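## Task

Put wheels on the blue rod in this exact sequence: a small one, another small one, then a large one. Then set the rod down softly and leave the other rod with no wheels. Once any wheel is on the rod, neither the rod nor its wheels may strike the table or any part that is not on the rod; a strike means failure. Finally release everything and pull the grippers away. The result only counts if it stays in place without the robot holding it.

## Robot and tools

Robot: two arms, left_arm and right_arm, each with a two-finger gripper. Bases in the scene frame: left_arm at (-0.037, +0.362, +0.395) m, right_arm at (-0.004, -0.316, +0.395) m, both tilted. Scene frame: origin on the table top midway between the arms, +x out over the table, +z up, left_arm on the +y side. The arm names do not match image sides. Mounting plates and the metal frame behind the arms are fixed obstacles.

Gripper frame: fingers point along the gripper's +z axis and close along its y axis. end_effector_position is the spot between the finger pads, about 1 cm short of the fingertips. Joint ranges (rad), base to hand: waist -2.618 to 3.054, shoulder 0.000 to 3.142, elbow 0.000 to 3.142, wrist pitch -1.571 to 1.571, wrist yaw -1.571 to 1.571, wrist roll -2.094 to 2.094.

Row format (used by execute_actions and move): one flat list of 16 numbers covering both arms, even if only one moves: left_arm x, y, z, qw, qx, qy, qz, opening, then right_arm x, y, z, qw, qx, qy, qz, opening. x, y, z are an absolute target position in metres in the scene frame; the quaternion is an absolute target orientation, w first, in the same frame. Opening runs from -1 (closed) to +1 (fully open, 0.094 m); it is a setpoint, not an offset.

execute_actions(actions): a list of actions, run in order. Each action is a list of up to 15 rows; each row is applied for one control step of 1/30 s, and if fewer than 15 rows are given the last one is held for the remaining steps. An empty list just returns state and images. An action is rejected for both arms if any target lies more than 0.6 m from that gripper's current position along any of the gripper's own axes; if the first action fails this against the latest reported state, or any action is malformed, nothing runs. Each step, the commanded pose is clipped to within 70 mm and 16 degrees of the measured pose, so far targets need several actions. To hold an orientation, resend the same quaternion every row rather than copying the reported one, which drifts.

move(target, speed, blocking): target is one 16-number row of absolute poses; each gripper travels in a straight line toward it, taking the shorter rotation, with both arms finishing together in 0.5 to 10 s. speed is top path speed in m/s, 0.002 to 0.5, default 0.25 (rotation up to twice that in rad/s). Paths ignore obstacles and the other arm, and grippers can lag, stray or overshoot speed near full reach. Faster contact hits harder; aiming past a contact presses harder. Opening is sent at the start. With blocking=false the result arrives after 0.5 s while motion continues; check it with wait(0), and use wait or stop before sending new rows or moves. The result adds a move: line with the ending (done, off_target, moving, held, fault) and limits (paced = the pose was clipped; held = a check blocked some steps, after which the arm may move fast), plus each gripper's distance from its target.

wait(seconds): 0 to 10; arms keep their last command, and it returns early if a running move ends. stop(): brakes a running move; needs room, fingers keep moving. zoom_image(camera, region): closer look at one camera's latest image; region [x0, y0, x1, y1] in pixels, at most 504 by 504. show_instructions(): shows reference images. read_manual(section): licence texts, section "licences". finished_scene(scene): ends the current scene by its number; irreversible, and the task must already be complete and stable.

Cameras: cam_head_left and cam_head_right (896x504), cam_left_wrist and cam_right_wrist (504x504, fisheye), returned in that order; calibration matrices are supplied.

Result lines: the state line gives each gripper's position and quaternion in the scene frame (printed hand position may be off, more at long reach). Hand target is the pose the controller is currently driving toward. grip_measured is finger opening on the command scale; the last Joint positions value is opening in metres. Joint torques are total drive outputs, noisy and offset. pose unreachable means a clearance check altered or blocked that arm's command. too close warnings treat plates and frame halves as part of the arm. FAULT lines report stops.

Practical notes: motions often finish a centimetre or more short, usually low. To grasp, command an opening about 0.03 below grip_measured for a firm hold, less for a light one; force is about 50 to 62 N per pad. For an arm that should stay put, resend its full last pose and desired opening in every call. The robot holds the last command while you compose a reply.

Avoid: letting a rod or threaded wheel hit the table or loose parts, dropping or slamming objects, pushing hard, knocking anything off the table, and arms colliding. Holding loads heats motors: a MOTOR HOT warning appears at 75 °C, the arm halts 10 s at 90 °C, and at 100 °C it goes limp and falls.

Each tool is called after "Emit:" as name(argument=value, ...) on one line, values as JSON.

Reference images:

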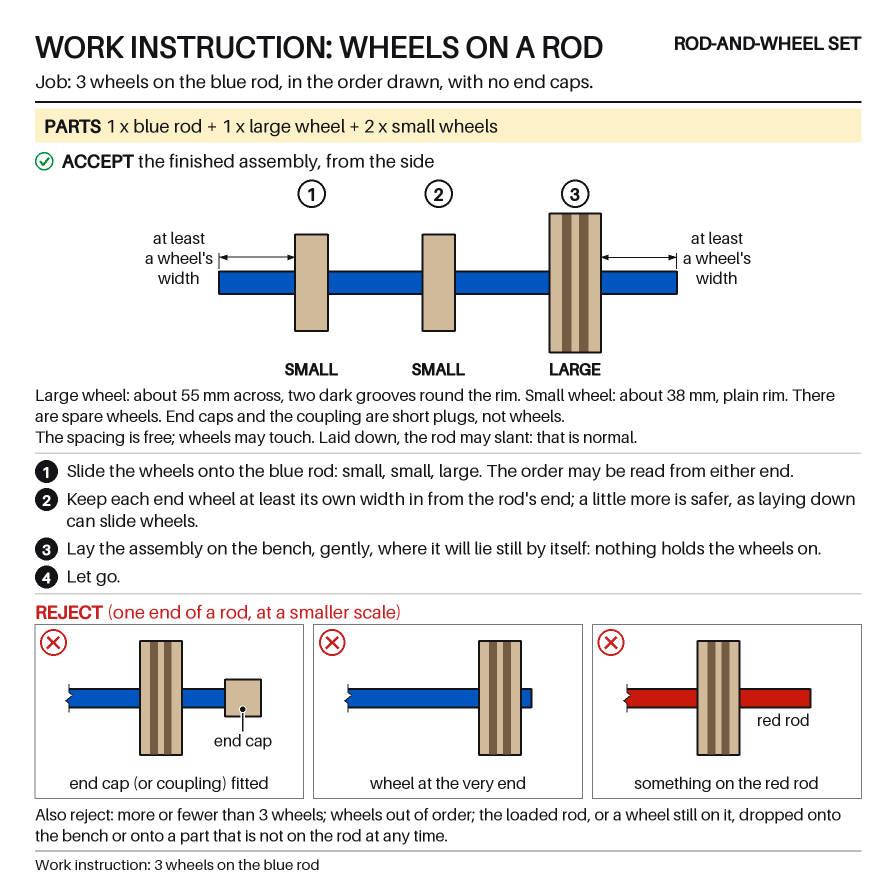

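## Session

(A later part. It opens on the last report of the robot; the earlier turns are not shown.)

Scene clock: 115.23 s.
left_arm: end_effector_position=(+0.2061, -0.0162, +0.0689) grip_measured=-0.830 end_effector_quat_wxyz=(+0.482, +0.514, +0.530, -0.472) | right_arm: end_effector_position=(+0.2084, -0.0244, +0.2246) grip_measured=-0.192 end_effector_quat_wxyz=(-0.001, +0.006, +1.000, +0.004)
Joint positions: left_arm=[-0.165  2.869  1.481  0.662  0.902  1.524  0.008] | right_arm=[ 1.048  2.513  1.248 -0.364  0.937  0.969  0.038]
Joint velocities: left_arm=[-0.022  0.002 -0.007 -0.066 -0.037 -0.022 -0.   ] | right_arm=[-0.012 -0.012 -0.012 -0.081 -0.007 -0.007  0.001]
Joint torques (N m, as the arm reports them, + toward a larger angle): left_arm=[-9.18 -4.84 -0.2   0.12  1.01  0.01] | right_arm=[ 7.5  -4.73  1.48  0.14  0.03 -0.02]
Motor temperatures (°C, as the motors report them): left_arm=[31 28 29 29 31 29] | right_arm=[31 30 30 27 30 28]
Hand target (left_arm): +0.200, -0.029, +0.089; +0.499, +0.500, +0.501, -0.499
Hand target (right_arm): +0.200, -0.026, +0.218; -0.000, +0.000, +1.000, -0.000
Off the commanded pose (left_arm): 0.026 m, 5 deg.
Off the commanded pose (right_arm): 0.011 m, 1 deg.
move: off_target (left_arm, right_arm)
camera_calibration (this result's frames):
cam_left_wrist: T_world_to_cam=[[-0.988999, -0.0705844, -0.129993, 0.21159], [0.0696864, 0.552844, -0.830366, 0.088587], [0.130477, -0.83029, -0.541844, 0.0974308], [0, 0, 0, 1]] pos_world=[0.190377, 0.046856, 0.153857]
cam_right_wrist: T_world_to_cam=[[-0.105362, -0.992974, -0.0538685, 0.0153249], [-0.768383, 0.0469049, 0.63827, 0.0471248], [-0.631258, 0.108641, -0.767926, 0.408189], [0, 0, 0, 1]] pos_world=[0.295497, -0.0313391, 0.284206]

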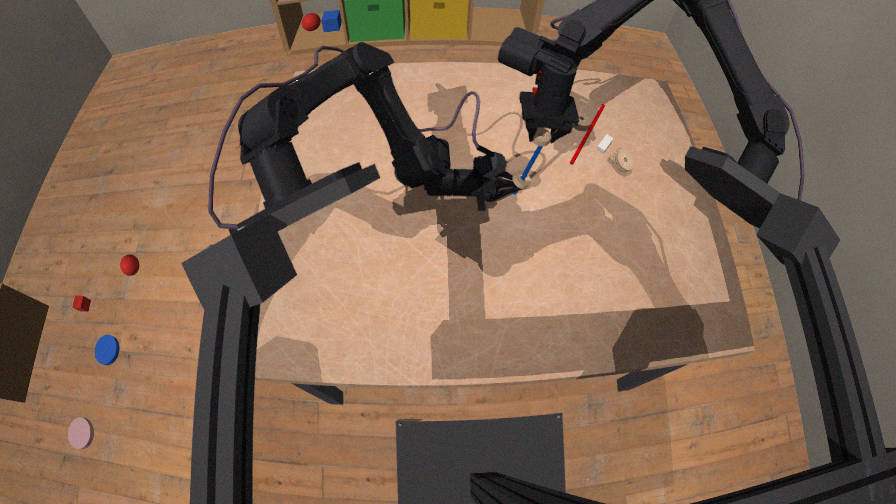

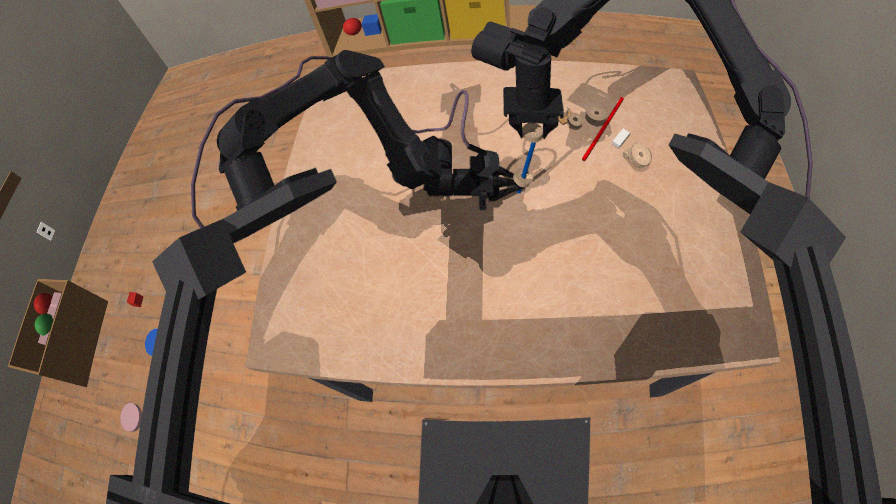

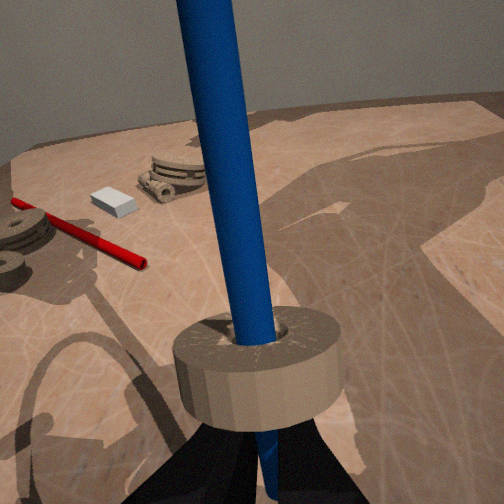

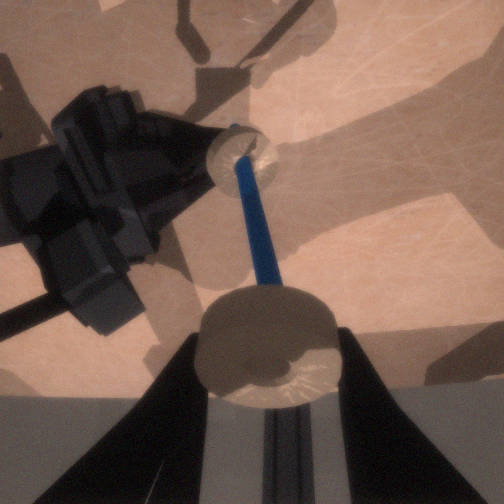

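Emit:
move(target=[0.2,-0.03,0.09,0.5,0.5,0.5,-0.5,-0.88, 0.193,-0.026,0.25,0,0,1,0,-0.25], speed=0.04)

Emit:
move(target=[0.2,-0.03,0.09,0.5,0.5,0.5,-0.5,-0.88, 0.193,-0.026,0.234,0,0,1,0,-0.25], speed=0.02)

Emit:
move(target=[0.2,-0.03,0.09,0.5,0.5,0.5,-0.5,-0.88, 0.198,-0.026,0.218,0,0,1,0,-0.25], speed=0.015)

Emit:
zoom_image(camera="cam_right_wrist", region=[172, 240, 372, 440])

Scene clock: 117.00 s.
left_arm: end_effector_position=(+0.2049, -0.0201, +0.0786) grip_measured=-0.830 end_effector_quat_wxyz=(+0.492, +0.507, +0.518, -0.483) | right_arm: end_effector_position=(+0.1943, -0.0287, +0.2391) grip_measured=-0.192 end_effector_quat_wxyz=(-0.004, +0.008, +1.000, -0.007)
Joint positions: left_arm=[-0.174  2.869  1.481  0.662  0.938  1.524  0.008] | right_arm=[ 1.098  2.513  1.248 -0.468  0.937  1.086  0.038]
Joint velocities: left_arm=[-0.012 -0.017  0.002 -0.037 -0.022 -0.022 -0.   ] | right_arm=[-0.012 -0.007  0.007  0.007 -0.051  0.022 -0.   ]
Joint torques (N m, as the arm reports them, + toward a larger angle): left_arm=[-8.48 -4.85 -0.15  0.13  0.74  0.01] | right_arm=[ 9.44 -6.74  2.49 -0.33 -0.08  0.07]
Motor temperatures (°C, as the motors report them): left_arm=[31 28 29 29 31 29] | right_arm=[32 30 30 27 30 28]
Hand target (left_arm): +0.200, -0.030, +0.090; +0.500, +0.500, +0.500, -0.500
Hand target (right_arm): +0.193, -0.027, +0.249; +0.000, -0.000, +1.000, -0.000
Off the commanded pose (left_arm): 0.016 m, 3 deg.
Off the commanded pose (right_arm): 0.011 m, 1 deg.
move: off_target (left_arm, right_arm)
camera_calibration (this result's frames):
cam_left_wrist: T_world_to_cam=[[-0.98894, -0.0692822, -0.131143, 0.211498], [0.0768832, 0.516669, -0.852726, 0.0984158], [0.126836, -0.853377, -0.505628, 0.0970727], [0, 0, 0, 1]] pos_world=[0.18928, 0.0466443, 0.160741]
cam_right_wrist: T_world_to_cam=[[-0.109043, -0.993501, -0.032646, 0.00596873], [-0.763878, 0.0627349, 0.642304, 0.0258293], [-0.636082, 0.0949765, -0.765754, 0.410931], [0, 0, 0, 1]] pos_world=[0.281767, -0.0347193, 0.298277]

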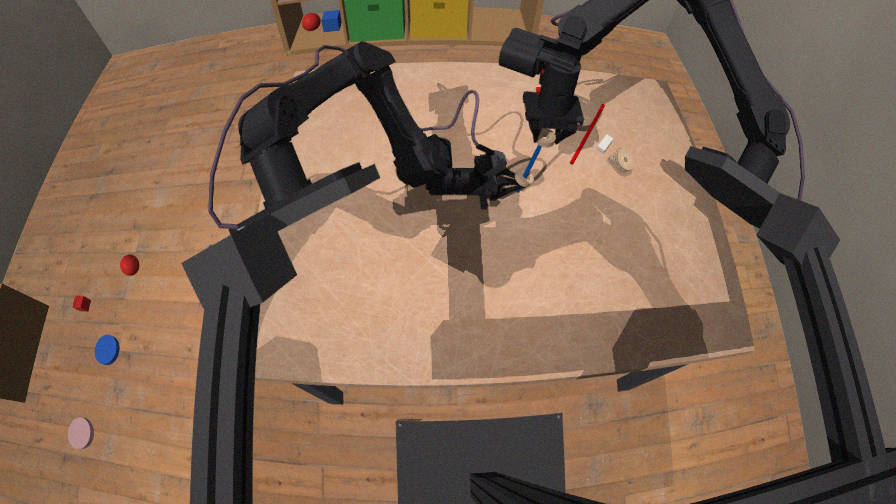

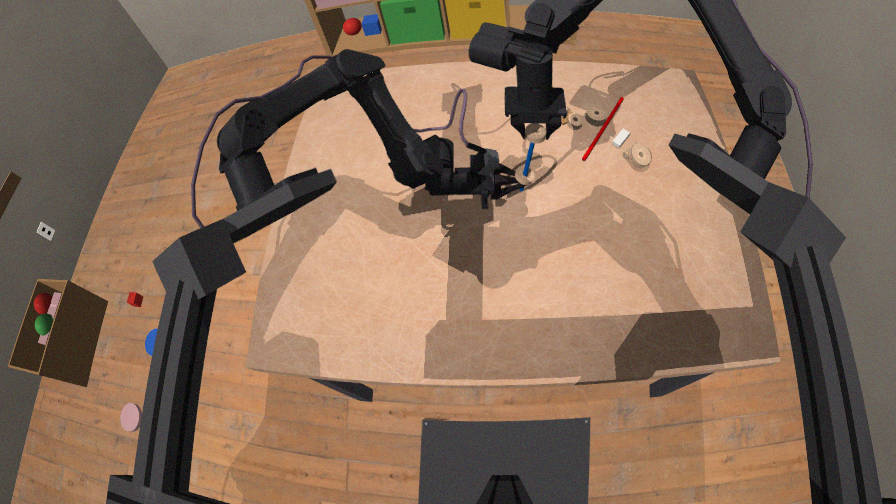

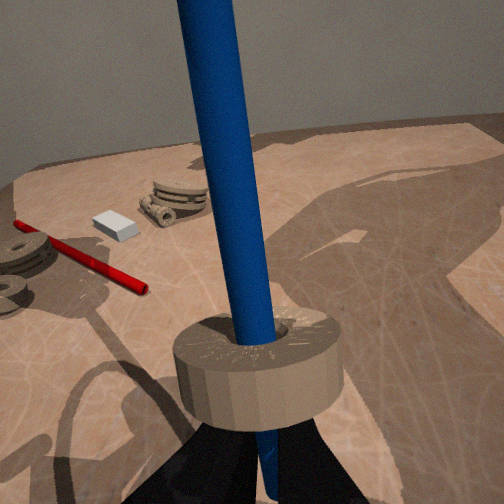

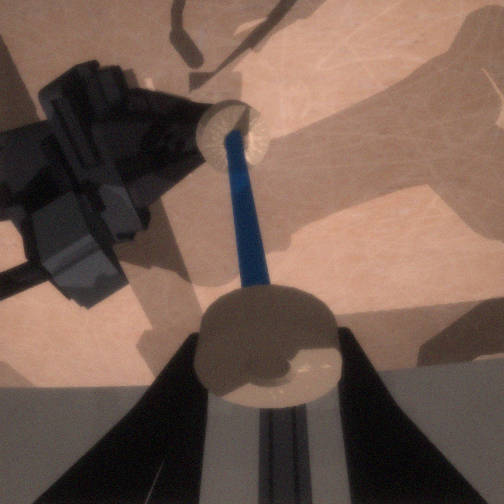

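Scene clock: 118.57 s.
left_arm: end_effector_position=(+0.2053, -0.0184, +0.0770) grip_measured=-0.830 end_effector_quat_wxyz=(+0.491, +0.506, +0.519, -0.482) | right_arm: end_effector_position=(+0.1994, -0.0255, +0.2347) grip_measured=-0.192 end_effector_quat_wxyz=(-0.002, +0.009, +1.000, -0.000)
Joint positions: left_arm=[-0.17   2.869  1.481  0.662  0.939  1.524  0.008] | right_arm=[ 1.083  2.513  1.248 -0.425  0.937  1.045  0.038]
Joint velocities: left_arm=[ 0.012 -0.002  0.002 -0.022  0.022  0.066 -0.002] | right_arm=[ 0.002  0.012 -0.007  0.066 -0.051 -0.037 -0.002]
Joint torques (N m, as the arm reports them, + toward a larger angle): left_arm=[-8.81 -4.87 -0.16  0.12  0.76  0.02] | right_arm=[ 8.03 -5.41  1.55  0.    0.02 -0.01]
Motor temperatures (°C, as the motors report them): left_arm=[31 28 29 29 31 29] | right_arm=[32 30 30 27 30 28]
Hand target (left_arm): +0.200, -0.029, +0.090; +0.500, +0.500, +0.500, -0.500
Hand target (right_arm): +0.193, -0.026, +0.234; -0.000, +0.000, +1.000, -0.000
Off the commanded pose (left_arm): 0.018 m, 3 deg.
Off the commanded pose (right_arm): 0.006 m, 1 deg.
move: off_target (left_arm)
camera_calibration (this result's frames):
cam_left_wrist: T_world_to_cam=[[-0.988976, -0.0715435, -0.129644, 0.211724], [0.0740339, 0.51934, -0.851355, 0.0966725], [0.128238, -0.851568, -0.508318, 0.0975937], [0, 0, 0, 1]] pos_world=[0.189718, 0.0480492, 0.15936]
cam_right_wrist: T_world_to_cam=[[-0.111052, -0.992772, -0.0455211, 0.0130154], [-0.766761, 0.0564499, 0.639445, 0.0334353], [-0.632254, 0.105915, -0.767488, 0.410408], [0, 0, 0, 1]] pos_world=[0.286564, -0.0324346, 0.294196]

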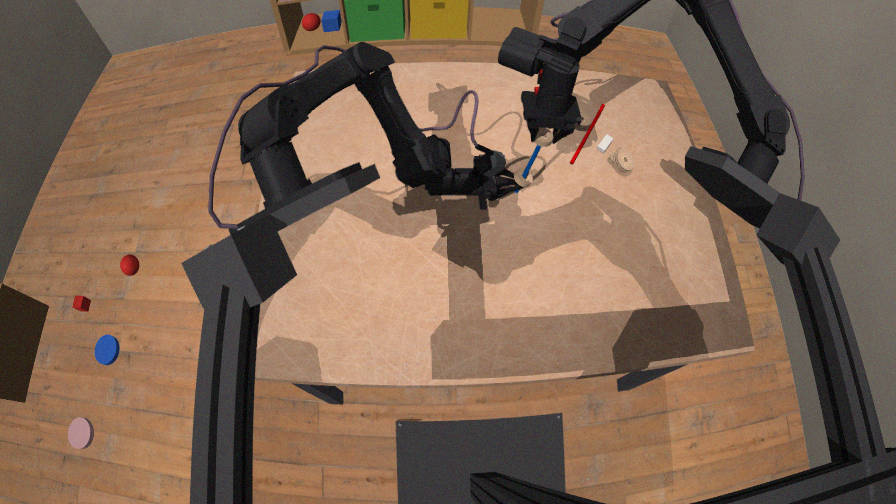

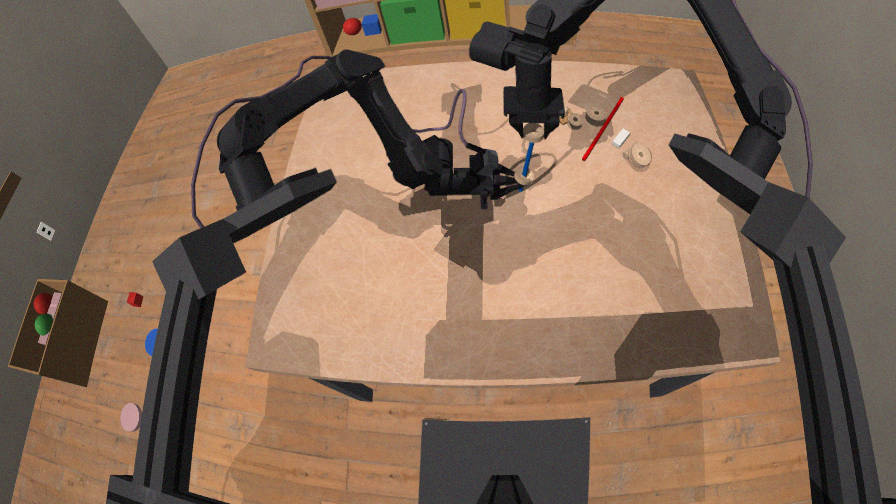

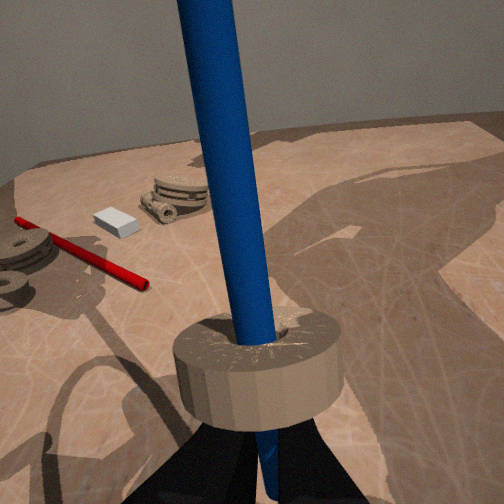

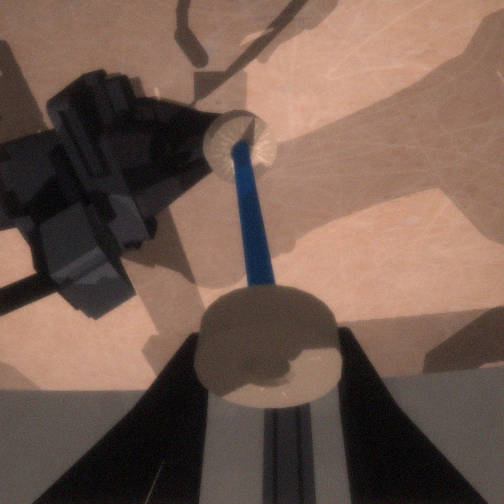

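Scene clock: 120.77 s.
left_arm: end_effector_position=(+0.2051, -0.0193, +0.0765) grip_measured=-0.830 end_effector_quat_wxyz=(+0.488, +0.506, +0.522, -0.483) | right_arm: end_effector_position=(+0.2019, -0.0264, +0.2191) grip_measured=-0.192 end_effector_quat_wxyz=(-0.007, +0.004, +1.000, -0.000)
Joint positions: left_arm=[-0.172  2.869  1.481  0.662  0.931  1.517  0.008] | right_arm=[ 1.04   2.527  1.241 -0.356  0.931  0.972  0.038]
Joint velocities: left_arm=[-0.002 -0.012 -0.007  0.037  0.066 -0.066 -0.001] | right_arm=[-0.007  0.002 -0.012  0.007 -0.007  0.066 -0.   ]
Joint torques (N m, as the arm reports them, + toward a larger angle): left_arm=[-8.62 -4.86 -0.15  0.14  0.8   0.07] | right_arm=[ 8.27 -5.44  1.33  0.12  0.09 -0.06]
Motor temperatures (°C, as the motors report them): left_arm=[31 28 29 29 31 29] | right_arm=[32 30 30 27 30 28]
Hand target (left_arm): +0.200, -0.029, +0.090; +0.500, +0.500, +0.500, -0.500
Hand target (right_arm): +0.198, -0.026, +0.218; -0.001, -0.000, +1.000, -0.000
Off the commanded pose (left_arm): 0.018 m, 4 deg.
Off the commanded pose (right_arm): 0.004 m, 1 deg.
move: off_target (left_arm)
camera_calibration (this result's frames):
cam_left_wrist: T_world_to_cam=[[-0.989888, -0.070005, -0.123376, 0.211124], [0.0687046, 0.524322, -0.848744, 0.0977647], [0.124105, -0.848638, -0.51421, 0.0979748], [0, 0, 0, 1]] pos_world=[0.190113, 0.0466647, 0.159405]
cam_right_wrist: T_world_to_cam=[[-0.103005, -0.993653, -0.0451998, 0.00994796], [-0.760042, 0.0493115, 0.648, 0.0420187], [-0.641659, 0.101101, -0.760298, 0.40031], [0, 0, 0, 1]] pos_world=[0.289823, -0.0326589, 0.277577]

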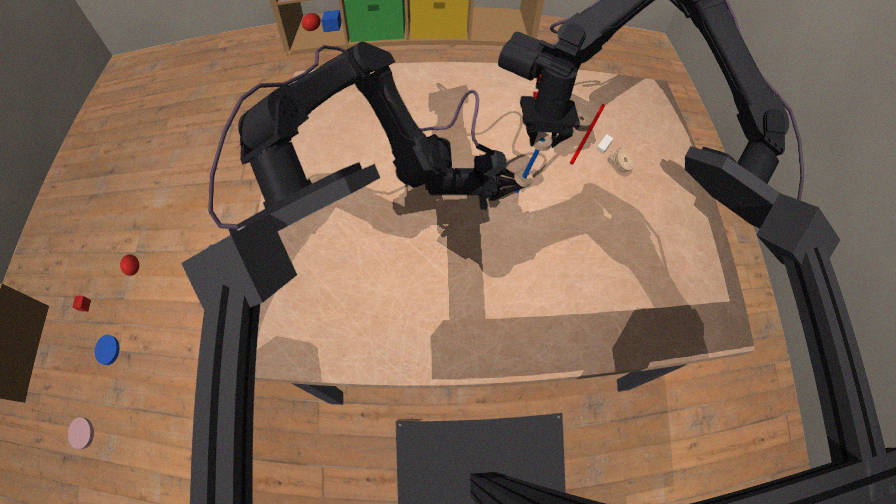

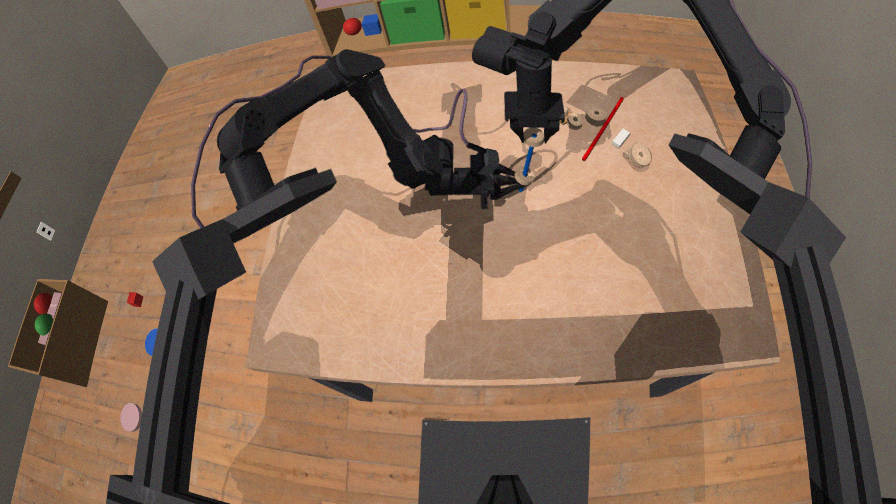

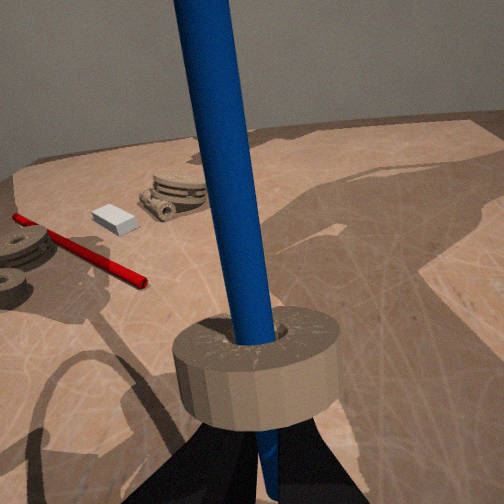

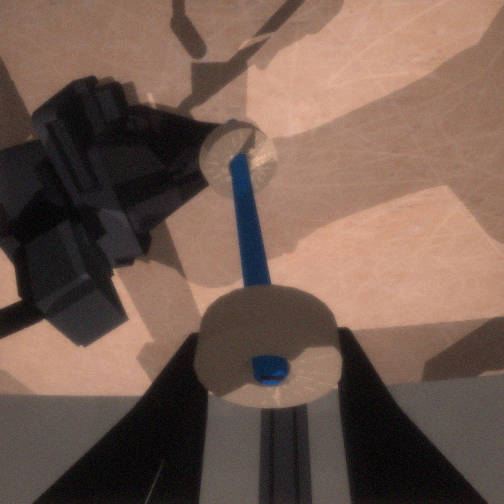

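Region (172, 240, 372, 440) of cam_right_wrist's 504x504 image, scaled by 2.520, with more detail than that image has.

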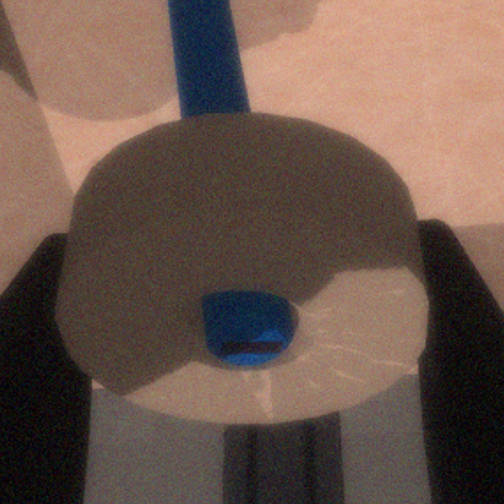

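Emit:
move(target=[0.2,-0.03,0.09,0.5,0.5,0.5,-0.5,-0.88,0.198,-0.0255,0.165,0,0,1,0,-0.25], speed=0.04)

Emit:
move(target=[0.2,-0.03,0.09,0.5,0.5,0.5,-0.5,-0.88,0.198,-0.0255,0.165,0,0,1,0,0.06], speed=0.04)

Emit:
move(target=[0.2,-0.03,0.09,0.5,0.5,0.5,-0.5,-0.88,0.198,-0.0255,0.28,0,0,1,0,0.06], speed=0.1)

Emit:
move(target=[0.2,-0.03,0.09,0.5,0.5,0.5,-0.5,-0.88,0.33,-0.22,0.25,0,0,1,0,0.6], speed=0.2)

Scene clock: 123.00 s.
left_arm: end_effector_position=(+0.2051, -0.0197, +0.0747) grip_measured=-0.830 end_effector_quat_wxyz=(+0.484, +0.509, +0.526, -0.480) | right_arm: end_effector_position=(+0.2012, -0.0217, +0.1679) grip_measured=-0.192 end_effector_quat_wxyz=(-0.008, +0.006, +1.000, +0.007)
Joint positions: left_arm=[-0.174  2.869  1.481  0.662  0.917  1.513  0.008] | right_arm=[ 0.926  2.616  1.23  -0.089  0.918  0.773  0.038]
Joint velocities: left_arm=[-0.002 -0.002 -0.007 -0.051  0.007 -0.007 -0.   ] | right_arm=[ 0.002 -0.007 -0.007  0.007 -0.022 -0.125  0.001]
Joint torques (N m, as the arm reports them, + toward a larger angle): left_arm=[-8.6  -4.8  -0.14  0.15  0.92  0.11] | right_arm=[ 7.83 -5.17  0.6   0.15  0.23 -0.06]
Motor temperatures (°C, as the motors report them): left_arm=[31 28 29 29 31 29] | right_arm=[32 29 30 27 30 28]
Hand target (left_arm): +0.200, -0.029, +0.090; +0.500, +0.500, +0.501, -0.500
Hand target (right_arm): +0.198, -0.025, +0.166; -0.001, -0.000, +1.000, -0.000
Off the commanded pose (left_arm): 0.019 m, 4 deg.
Off the commanded pose (right_arm): 0.006 m, 1 deg.
move: off_target (left_arm)
camera_calibration (this result's frames):
cam_left_wrist: T_world_to_cam=[[-0.990218, -0.0686419, -0.12148, 0.210837], [0.0662963, 0.53462, -0.842488, 0.0966693], [0.122775, -0.8423, -0.52484, 0.0978862], [0, 0, 0, 1]] pos_world=[0.190348, 0.0452404, 0.15843]
cam_right_wrist: T_world_to_cam=[[-0.106376, -0.992525, -0.0598223, 0.0153507], [-0.758113, 0.0420285, 0.650767, 0.0734674], [-0.643389, 0.114578, -0.756917, 0.360534], [0, 0, 0, 1]] pos_world=[0.289293, -0.0291609, 0.226002]

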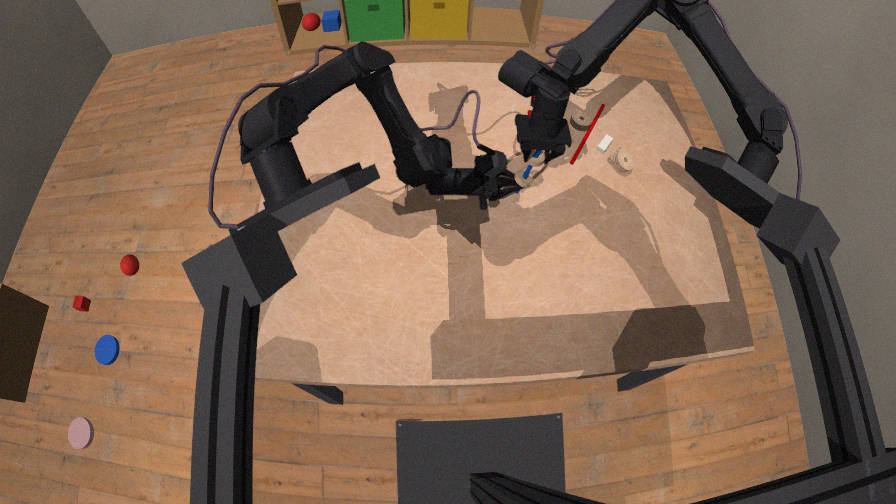

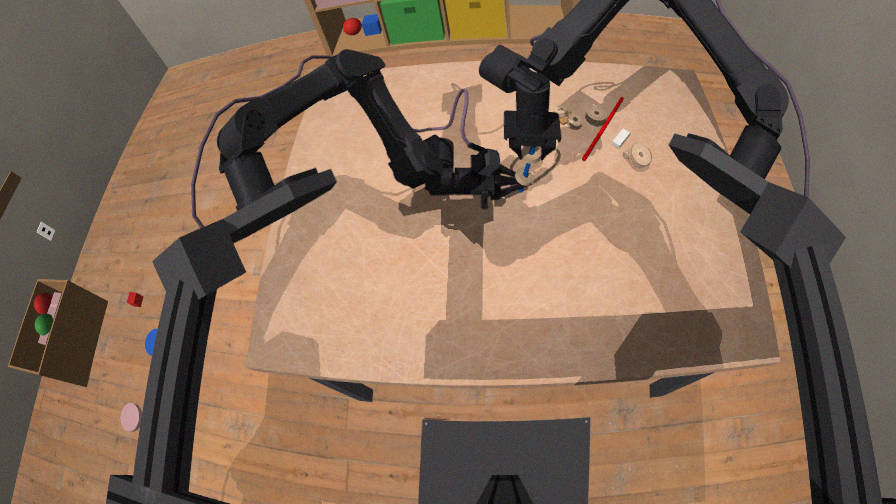

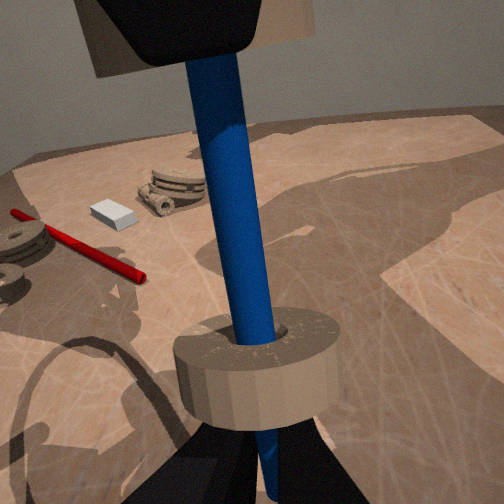

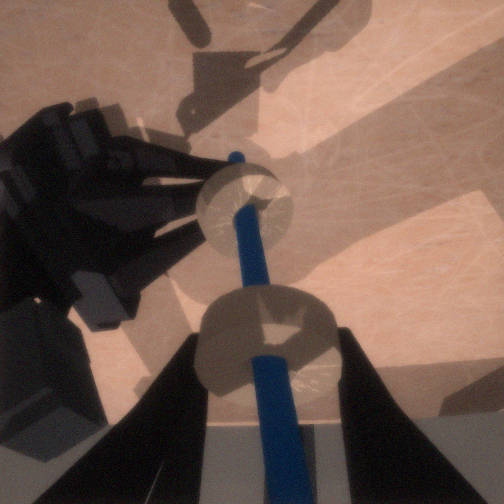

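Scene clock: 124.17 s.
left_arm: end_effector_position=(+0.2055, -0.0184, +0.0765) grip_measured=-0.830 end_effector_quat_wxyz=(+0.490, +0.506, +0.521, -0.482) | right_arm: end_effector_position=(+0.2041, -0.0232, +0.1656) grip_measured=+0.058 end_effector_quat_wxyz=(-0.005, +0.009, +1.000, +0.005)
Joint positions: left_arm=[-0.17   2.869  1.481  0.663  0.936  1.521  0.008] | right_arm=[ 0.919  2.616  1.23  -0.077  0.925  0.765  0.05 ]
Joint velocities: left_arm=[ 0.017 -0.012 -0.012 -0.007  0.022  0.022 -0.   ] | right_arm=[ 0.002  0.002  0.007  0.007  0.022  0.037 -0.   ]
Joint torques (N m, as the arm reports them, + toward a larger angle): left_arm=[-8.82 -4.89 -0.16  0.13  0.77  0.08] | right_arm=[ 8.14 -5.28  0.29  0.02  0.15 -0.05]
Motor temperatures (°C, as the motors report them): left_arm=[31 28 29 29 31 29] | right_arm=[32 29 30 27 30 28]
Hand target (left_arm): +0.200, -0.029, +0.090; +0.500, +0.500, +0.500, -0.500
Hand target (right_arm): +0.198, -0.026, +0.165; -0.000, +0.000, +1.000, -0.000
Off the commanded pose (left_arm): 0.019 m, 3 deg.
Off the commanded pose (right_arm): 0.007 m, 1 deg.
move: off_target (left_arm)
camera_calibration (this result's frames):
cam_left_wrist: T_world_to_cam=[[-0.989289, -0.0718889, -0.127038, 0.211671], [0.0712277, 0.521917, -0.850017, 0.0967088], [0.12741, -0.849961, -0.511207, 0.0977486], [0, 0, 0, 1]] pos_world=[0.190061, 0.0478253, 0.159064]
cam_right_wrist: T_world_to_cam=[[-0.111894, -0.992167, -0.0555428, 0.0144961], [-0.761986, 0.049789, 0.645677, 0.0789917], [-0.637854, 0.11457, -0.761588, 0.360505], [0, 0, 0, 1]] pos_world=[0.291762, -0.0308536, 0.224358]

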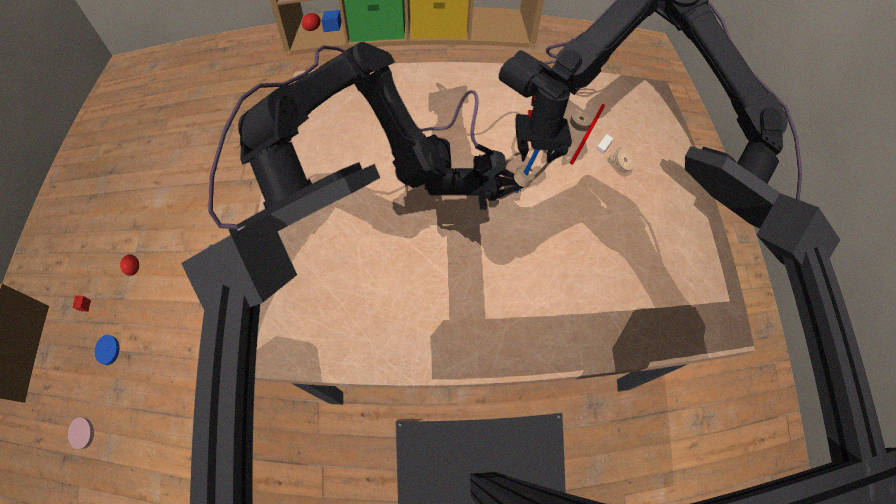

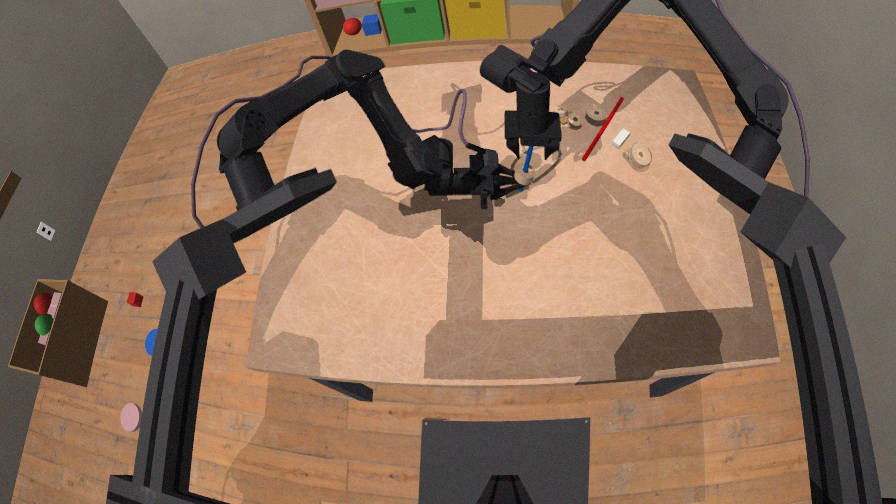

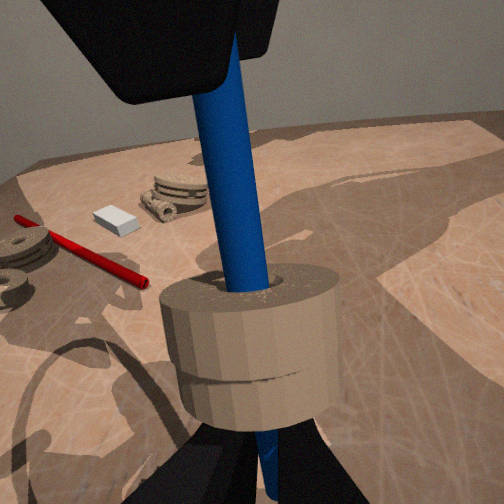

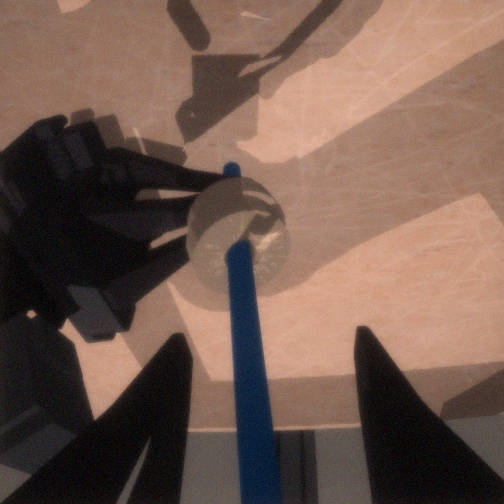

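Scene clock: 125.93 s.
left_arm: end_effector_position=(+0.2050, -0.0200, +0.0783) grip_measured=-0.830 end_effector_quat_wxyz=(+0.491, +0.506, +0.519, -0.484) | right_arm: end_effector_position=(+0.1922, -0.0329, +0.2668) grip_measured=+0.058 end_effector_quat_wxyz=(-0.005, -0.003, +1.000, -0.012)
Joint positions: left_arm=[-0.174  2.869  1.481  0.663  0.938  1.521  0.008] | right_arm=[ 1.161  2.48   1.273 -0.626  0.925  1.182  0.05 ]
Joint velocities: left_arm=[ 0.007 -0.022 -0.002  0.022  0.037  0.066  0.002] | right_arm=[-0.007 -0.007  0.007 -0.037  0.095 -0.095  0.002]
Joint torques (N m, as the arm reports them, + toward a larger angle): left_arm=[-8.55 -4.86 -0.15  0.14  0.75  0.05] | right_arm=[ 8.79 -6.78  5.13 -0.34 -0.03  0.  ]
Motor temperatures (°C, as the motors report them): left_arm=[31 28 29 29 31 29] | right_arm=[32 30 30 27 30 28]
Hand target (left_arm): +0.200, -0.029, +0.090; +0.500, +0.500, +0.500, -0.500
Hand target (right_arm): +0.199, -0.026, +0.278; +0.001, +0.000, +1.000, -0.000
Off the commanded pose (left_arm): 0.016 m, 3 deg.
Off the commanded pose (right_arm): 0.016 m, 2 deg.
move: off_target (left_arm, right_arm)
camera_calibration (this result's frames):
cam_left_wrist: T_world_to_cam=[[-0.989263, -0.0699969, -0.128293, 0.21148], [0.0739306, 0.517552, -0.852452, 0.0986968], [0.126067, -0.852784, -0.50682, 0.0973044], [0, 0, 0, 1]] pos_world=[0.189646, 0.0467018, 0.160582]
cam_right_wrist: T_world_to_cam=[[-0.0876159, -0.995901, -0.0224602, -0.00449564], [-0.762909, 0.0525859, 0.644364, 0.00564467], [-0.640542, 0.0735917, -0.764389, 0.430935], [0, 0, 0, 1]] pos_world=[0.279944, -0.0364873, 0.325664]

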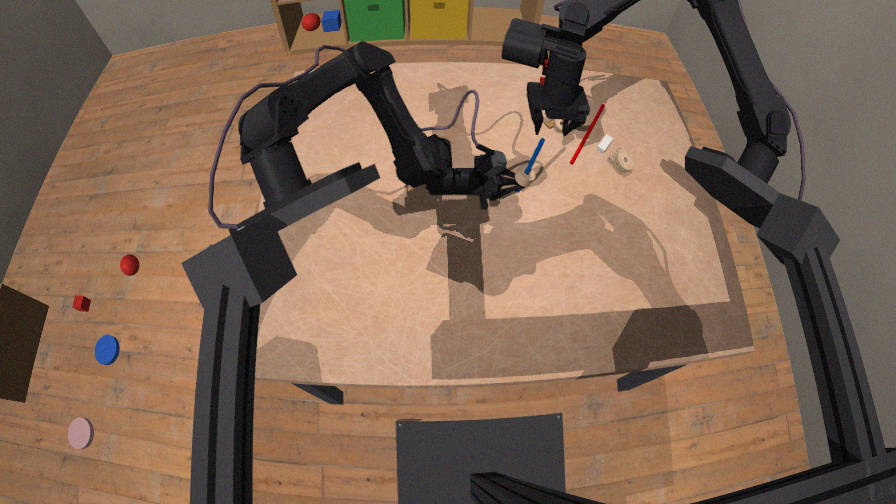

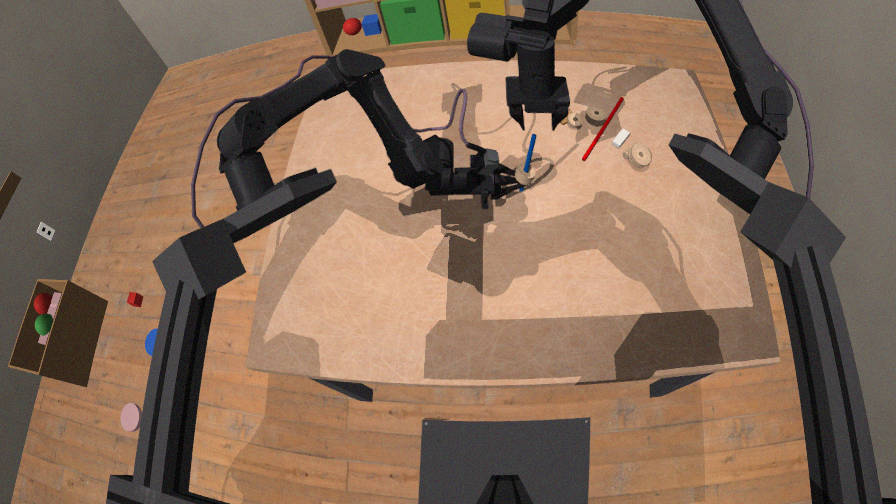

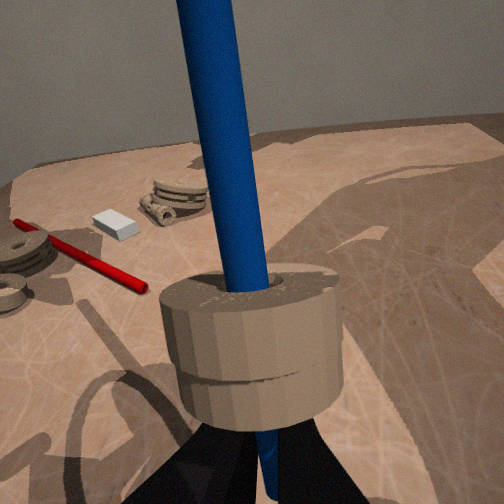

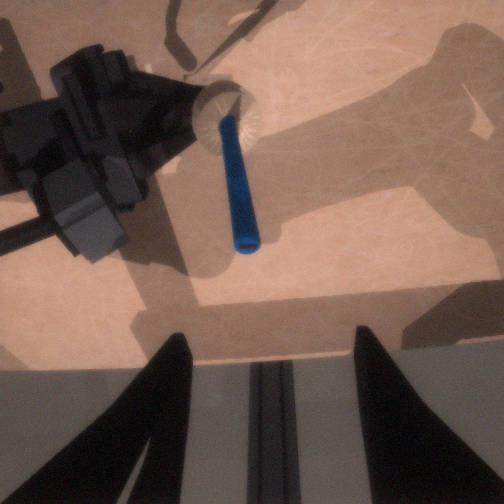

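Scene clock: 127.77 s.
left_arm: end_effector_position=(+0.2051, -0.0198, +0.0782) grip_measured=-0.830 end_effector_quat_wxyz=(+0.491, +0.506, +0.519, -0.483) | right_arm: end_effector_position=(+0.3298, -0.2181, +0.2464) grip_measured=+0.598 end_effector_quat_wxyz=(-0.009, -0.000, +1.000, -0.007)
Joint positions: left_arm=[-0.174  2.869  1.481  0.663  0.938  1.521  0.008] | right_arm=[ 0.694  1.759  0.95  -0.405  0.89   0.416  0.075]
Joint velocities: left_arm=[-0.002  0.027 -0.002 -0.037 -0.037  0.037 -0.   ] | right_arm=[-0.007 -0.022  0.002  0.051 -0.007  0.066 -0.   ]
Joint torques (N m, as the arm reports them, + toward a larger angle): left_arm=[-8.5  -4.84 -0.17  0.13  0.75  0.05] | right_arm=[ 5.73 -6.1   1.91  0.1  -0.05 -0.02]
Motor temperatures (°C, as the motors report them): left_arm=[31 28 29 29 31 29] | right_arm=[32 30 30 27 30 28]
Hand target (left_arm): +0.200, -0.030, +0.090; +0.500, +0.500, +0.500, -0.500
Hand target (right_arm): +0.330, -0.216, +0.250; -0.003, +0.000, +1.000, +0.001
Off the commanded pose (left_arm): 0.016 m, 3 deg.
Off the commanded pose (right_arm): 0.004 m, 1 deg.
move: off_target (left_arm)
camera_calibration (this result's frames):
cam_left_wrist: T_world_to_cam=[[-0.989218, -0.0701632, -0.128547, 0.211519], [0.0740265, 0.517806, -0.852289, 0.0984751], [0.126362, -0.852616, -0.50703, 0.097308], [0, 0, 0, 1]] pos_world=[0.189653, 0.0468161, 0.160457]
cam_right_wrist: T_world_to_cam=[[-0.0941148, -0.995099, -0.0303219, -0.173063], [-0.758119, 0.0518938, 0.650048, 0.130444], [-0.645289, 0.0841667, -0.759288, 0.519786], [0, 0, 0, 1]] pos_world=[0.418017, -0.222733, 0.304624]

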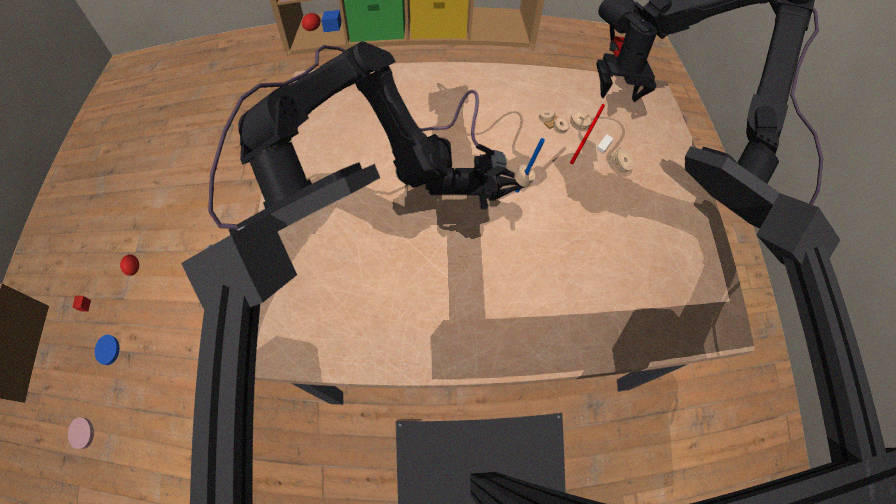

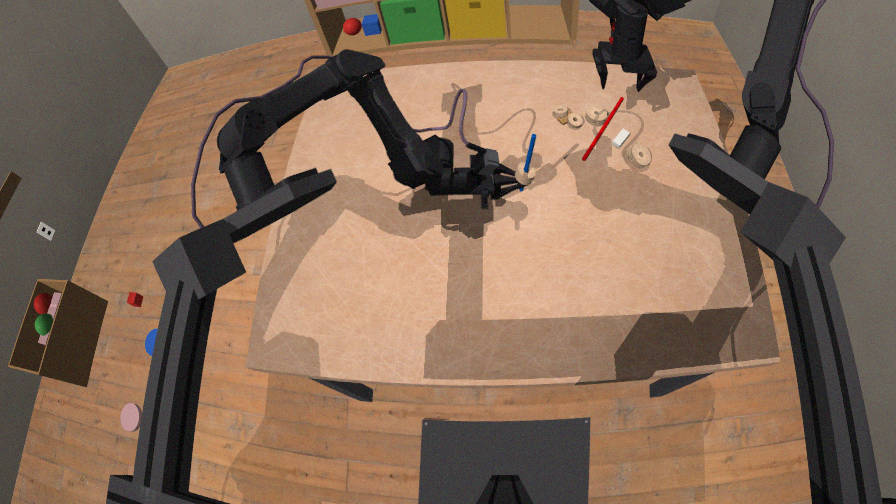

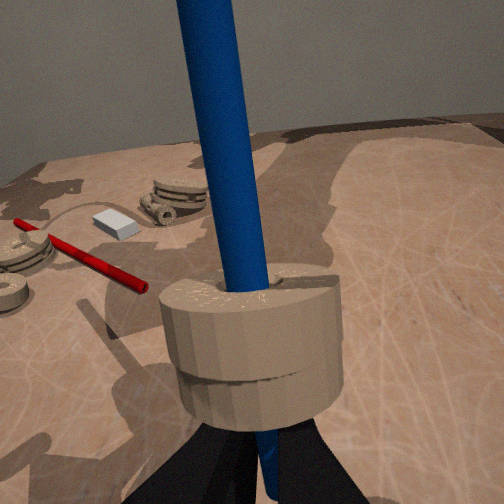

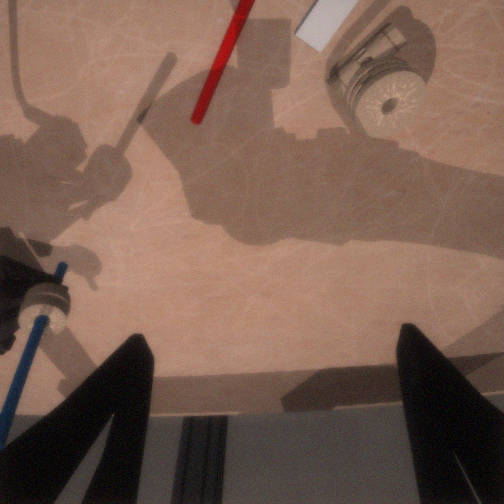

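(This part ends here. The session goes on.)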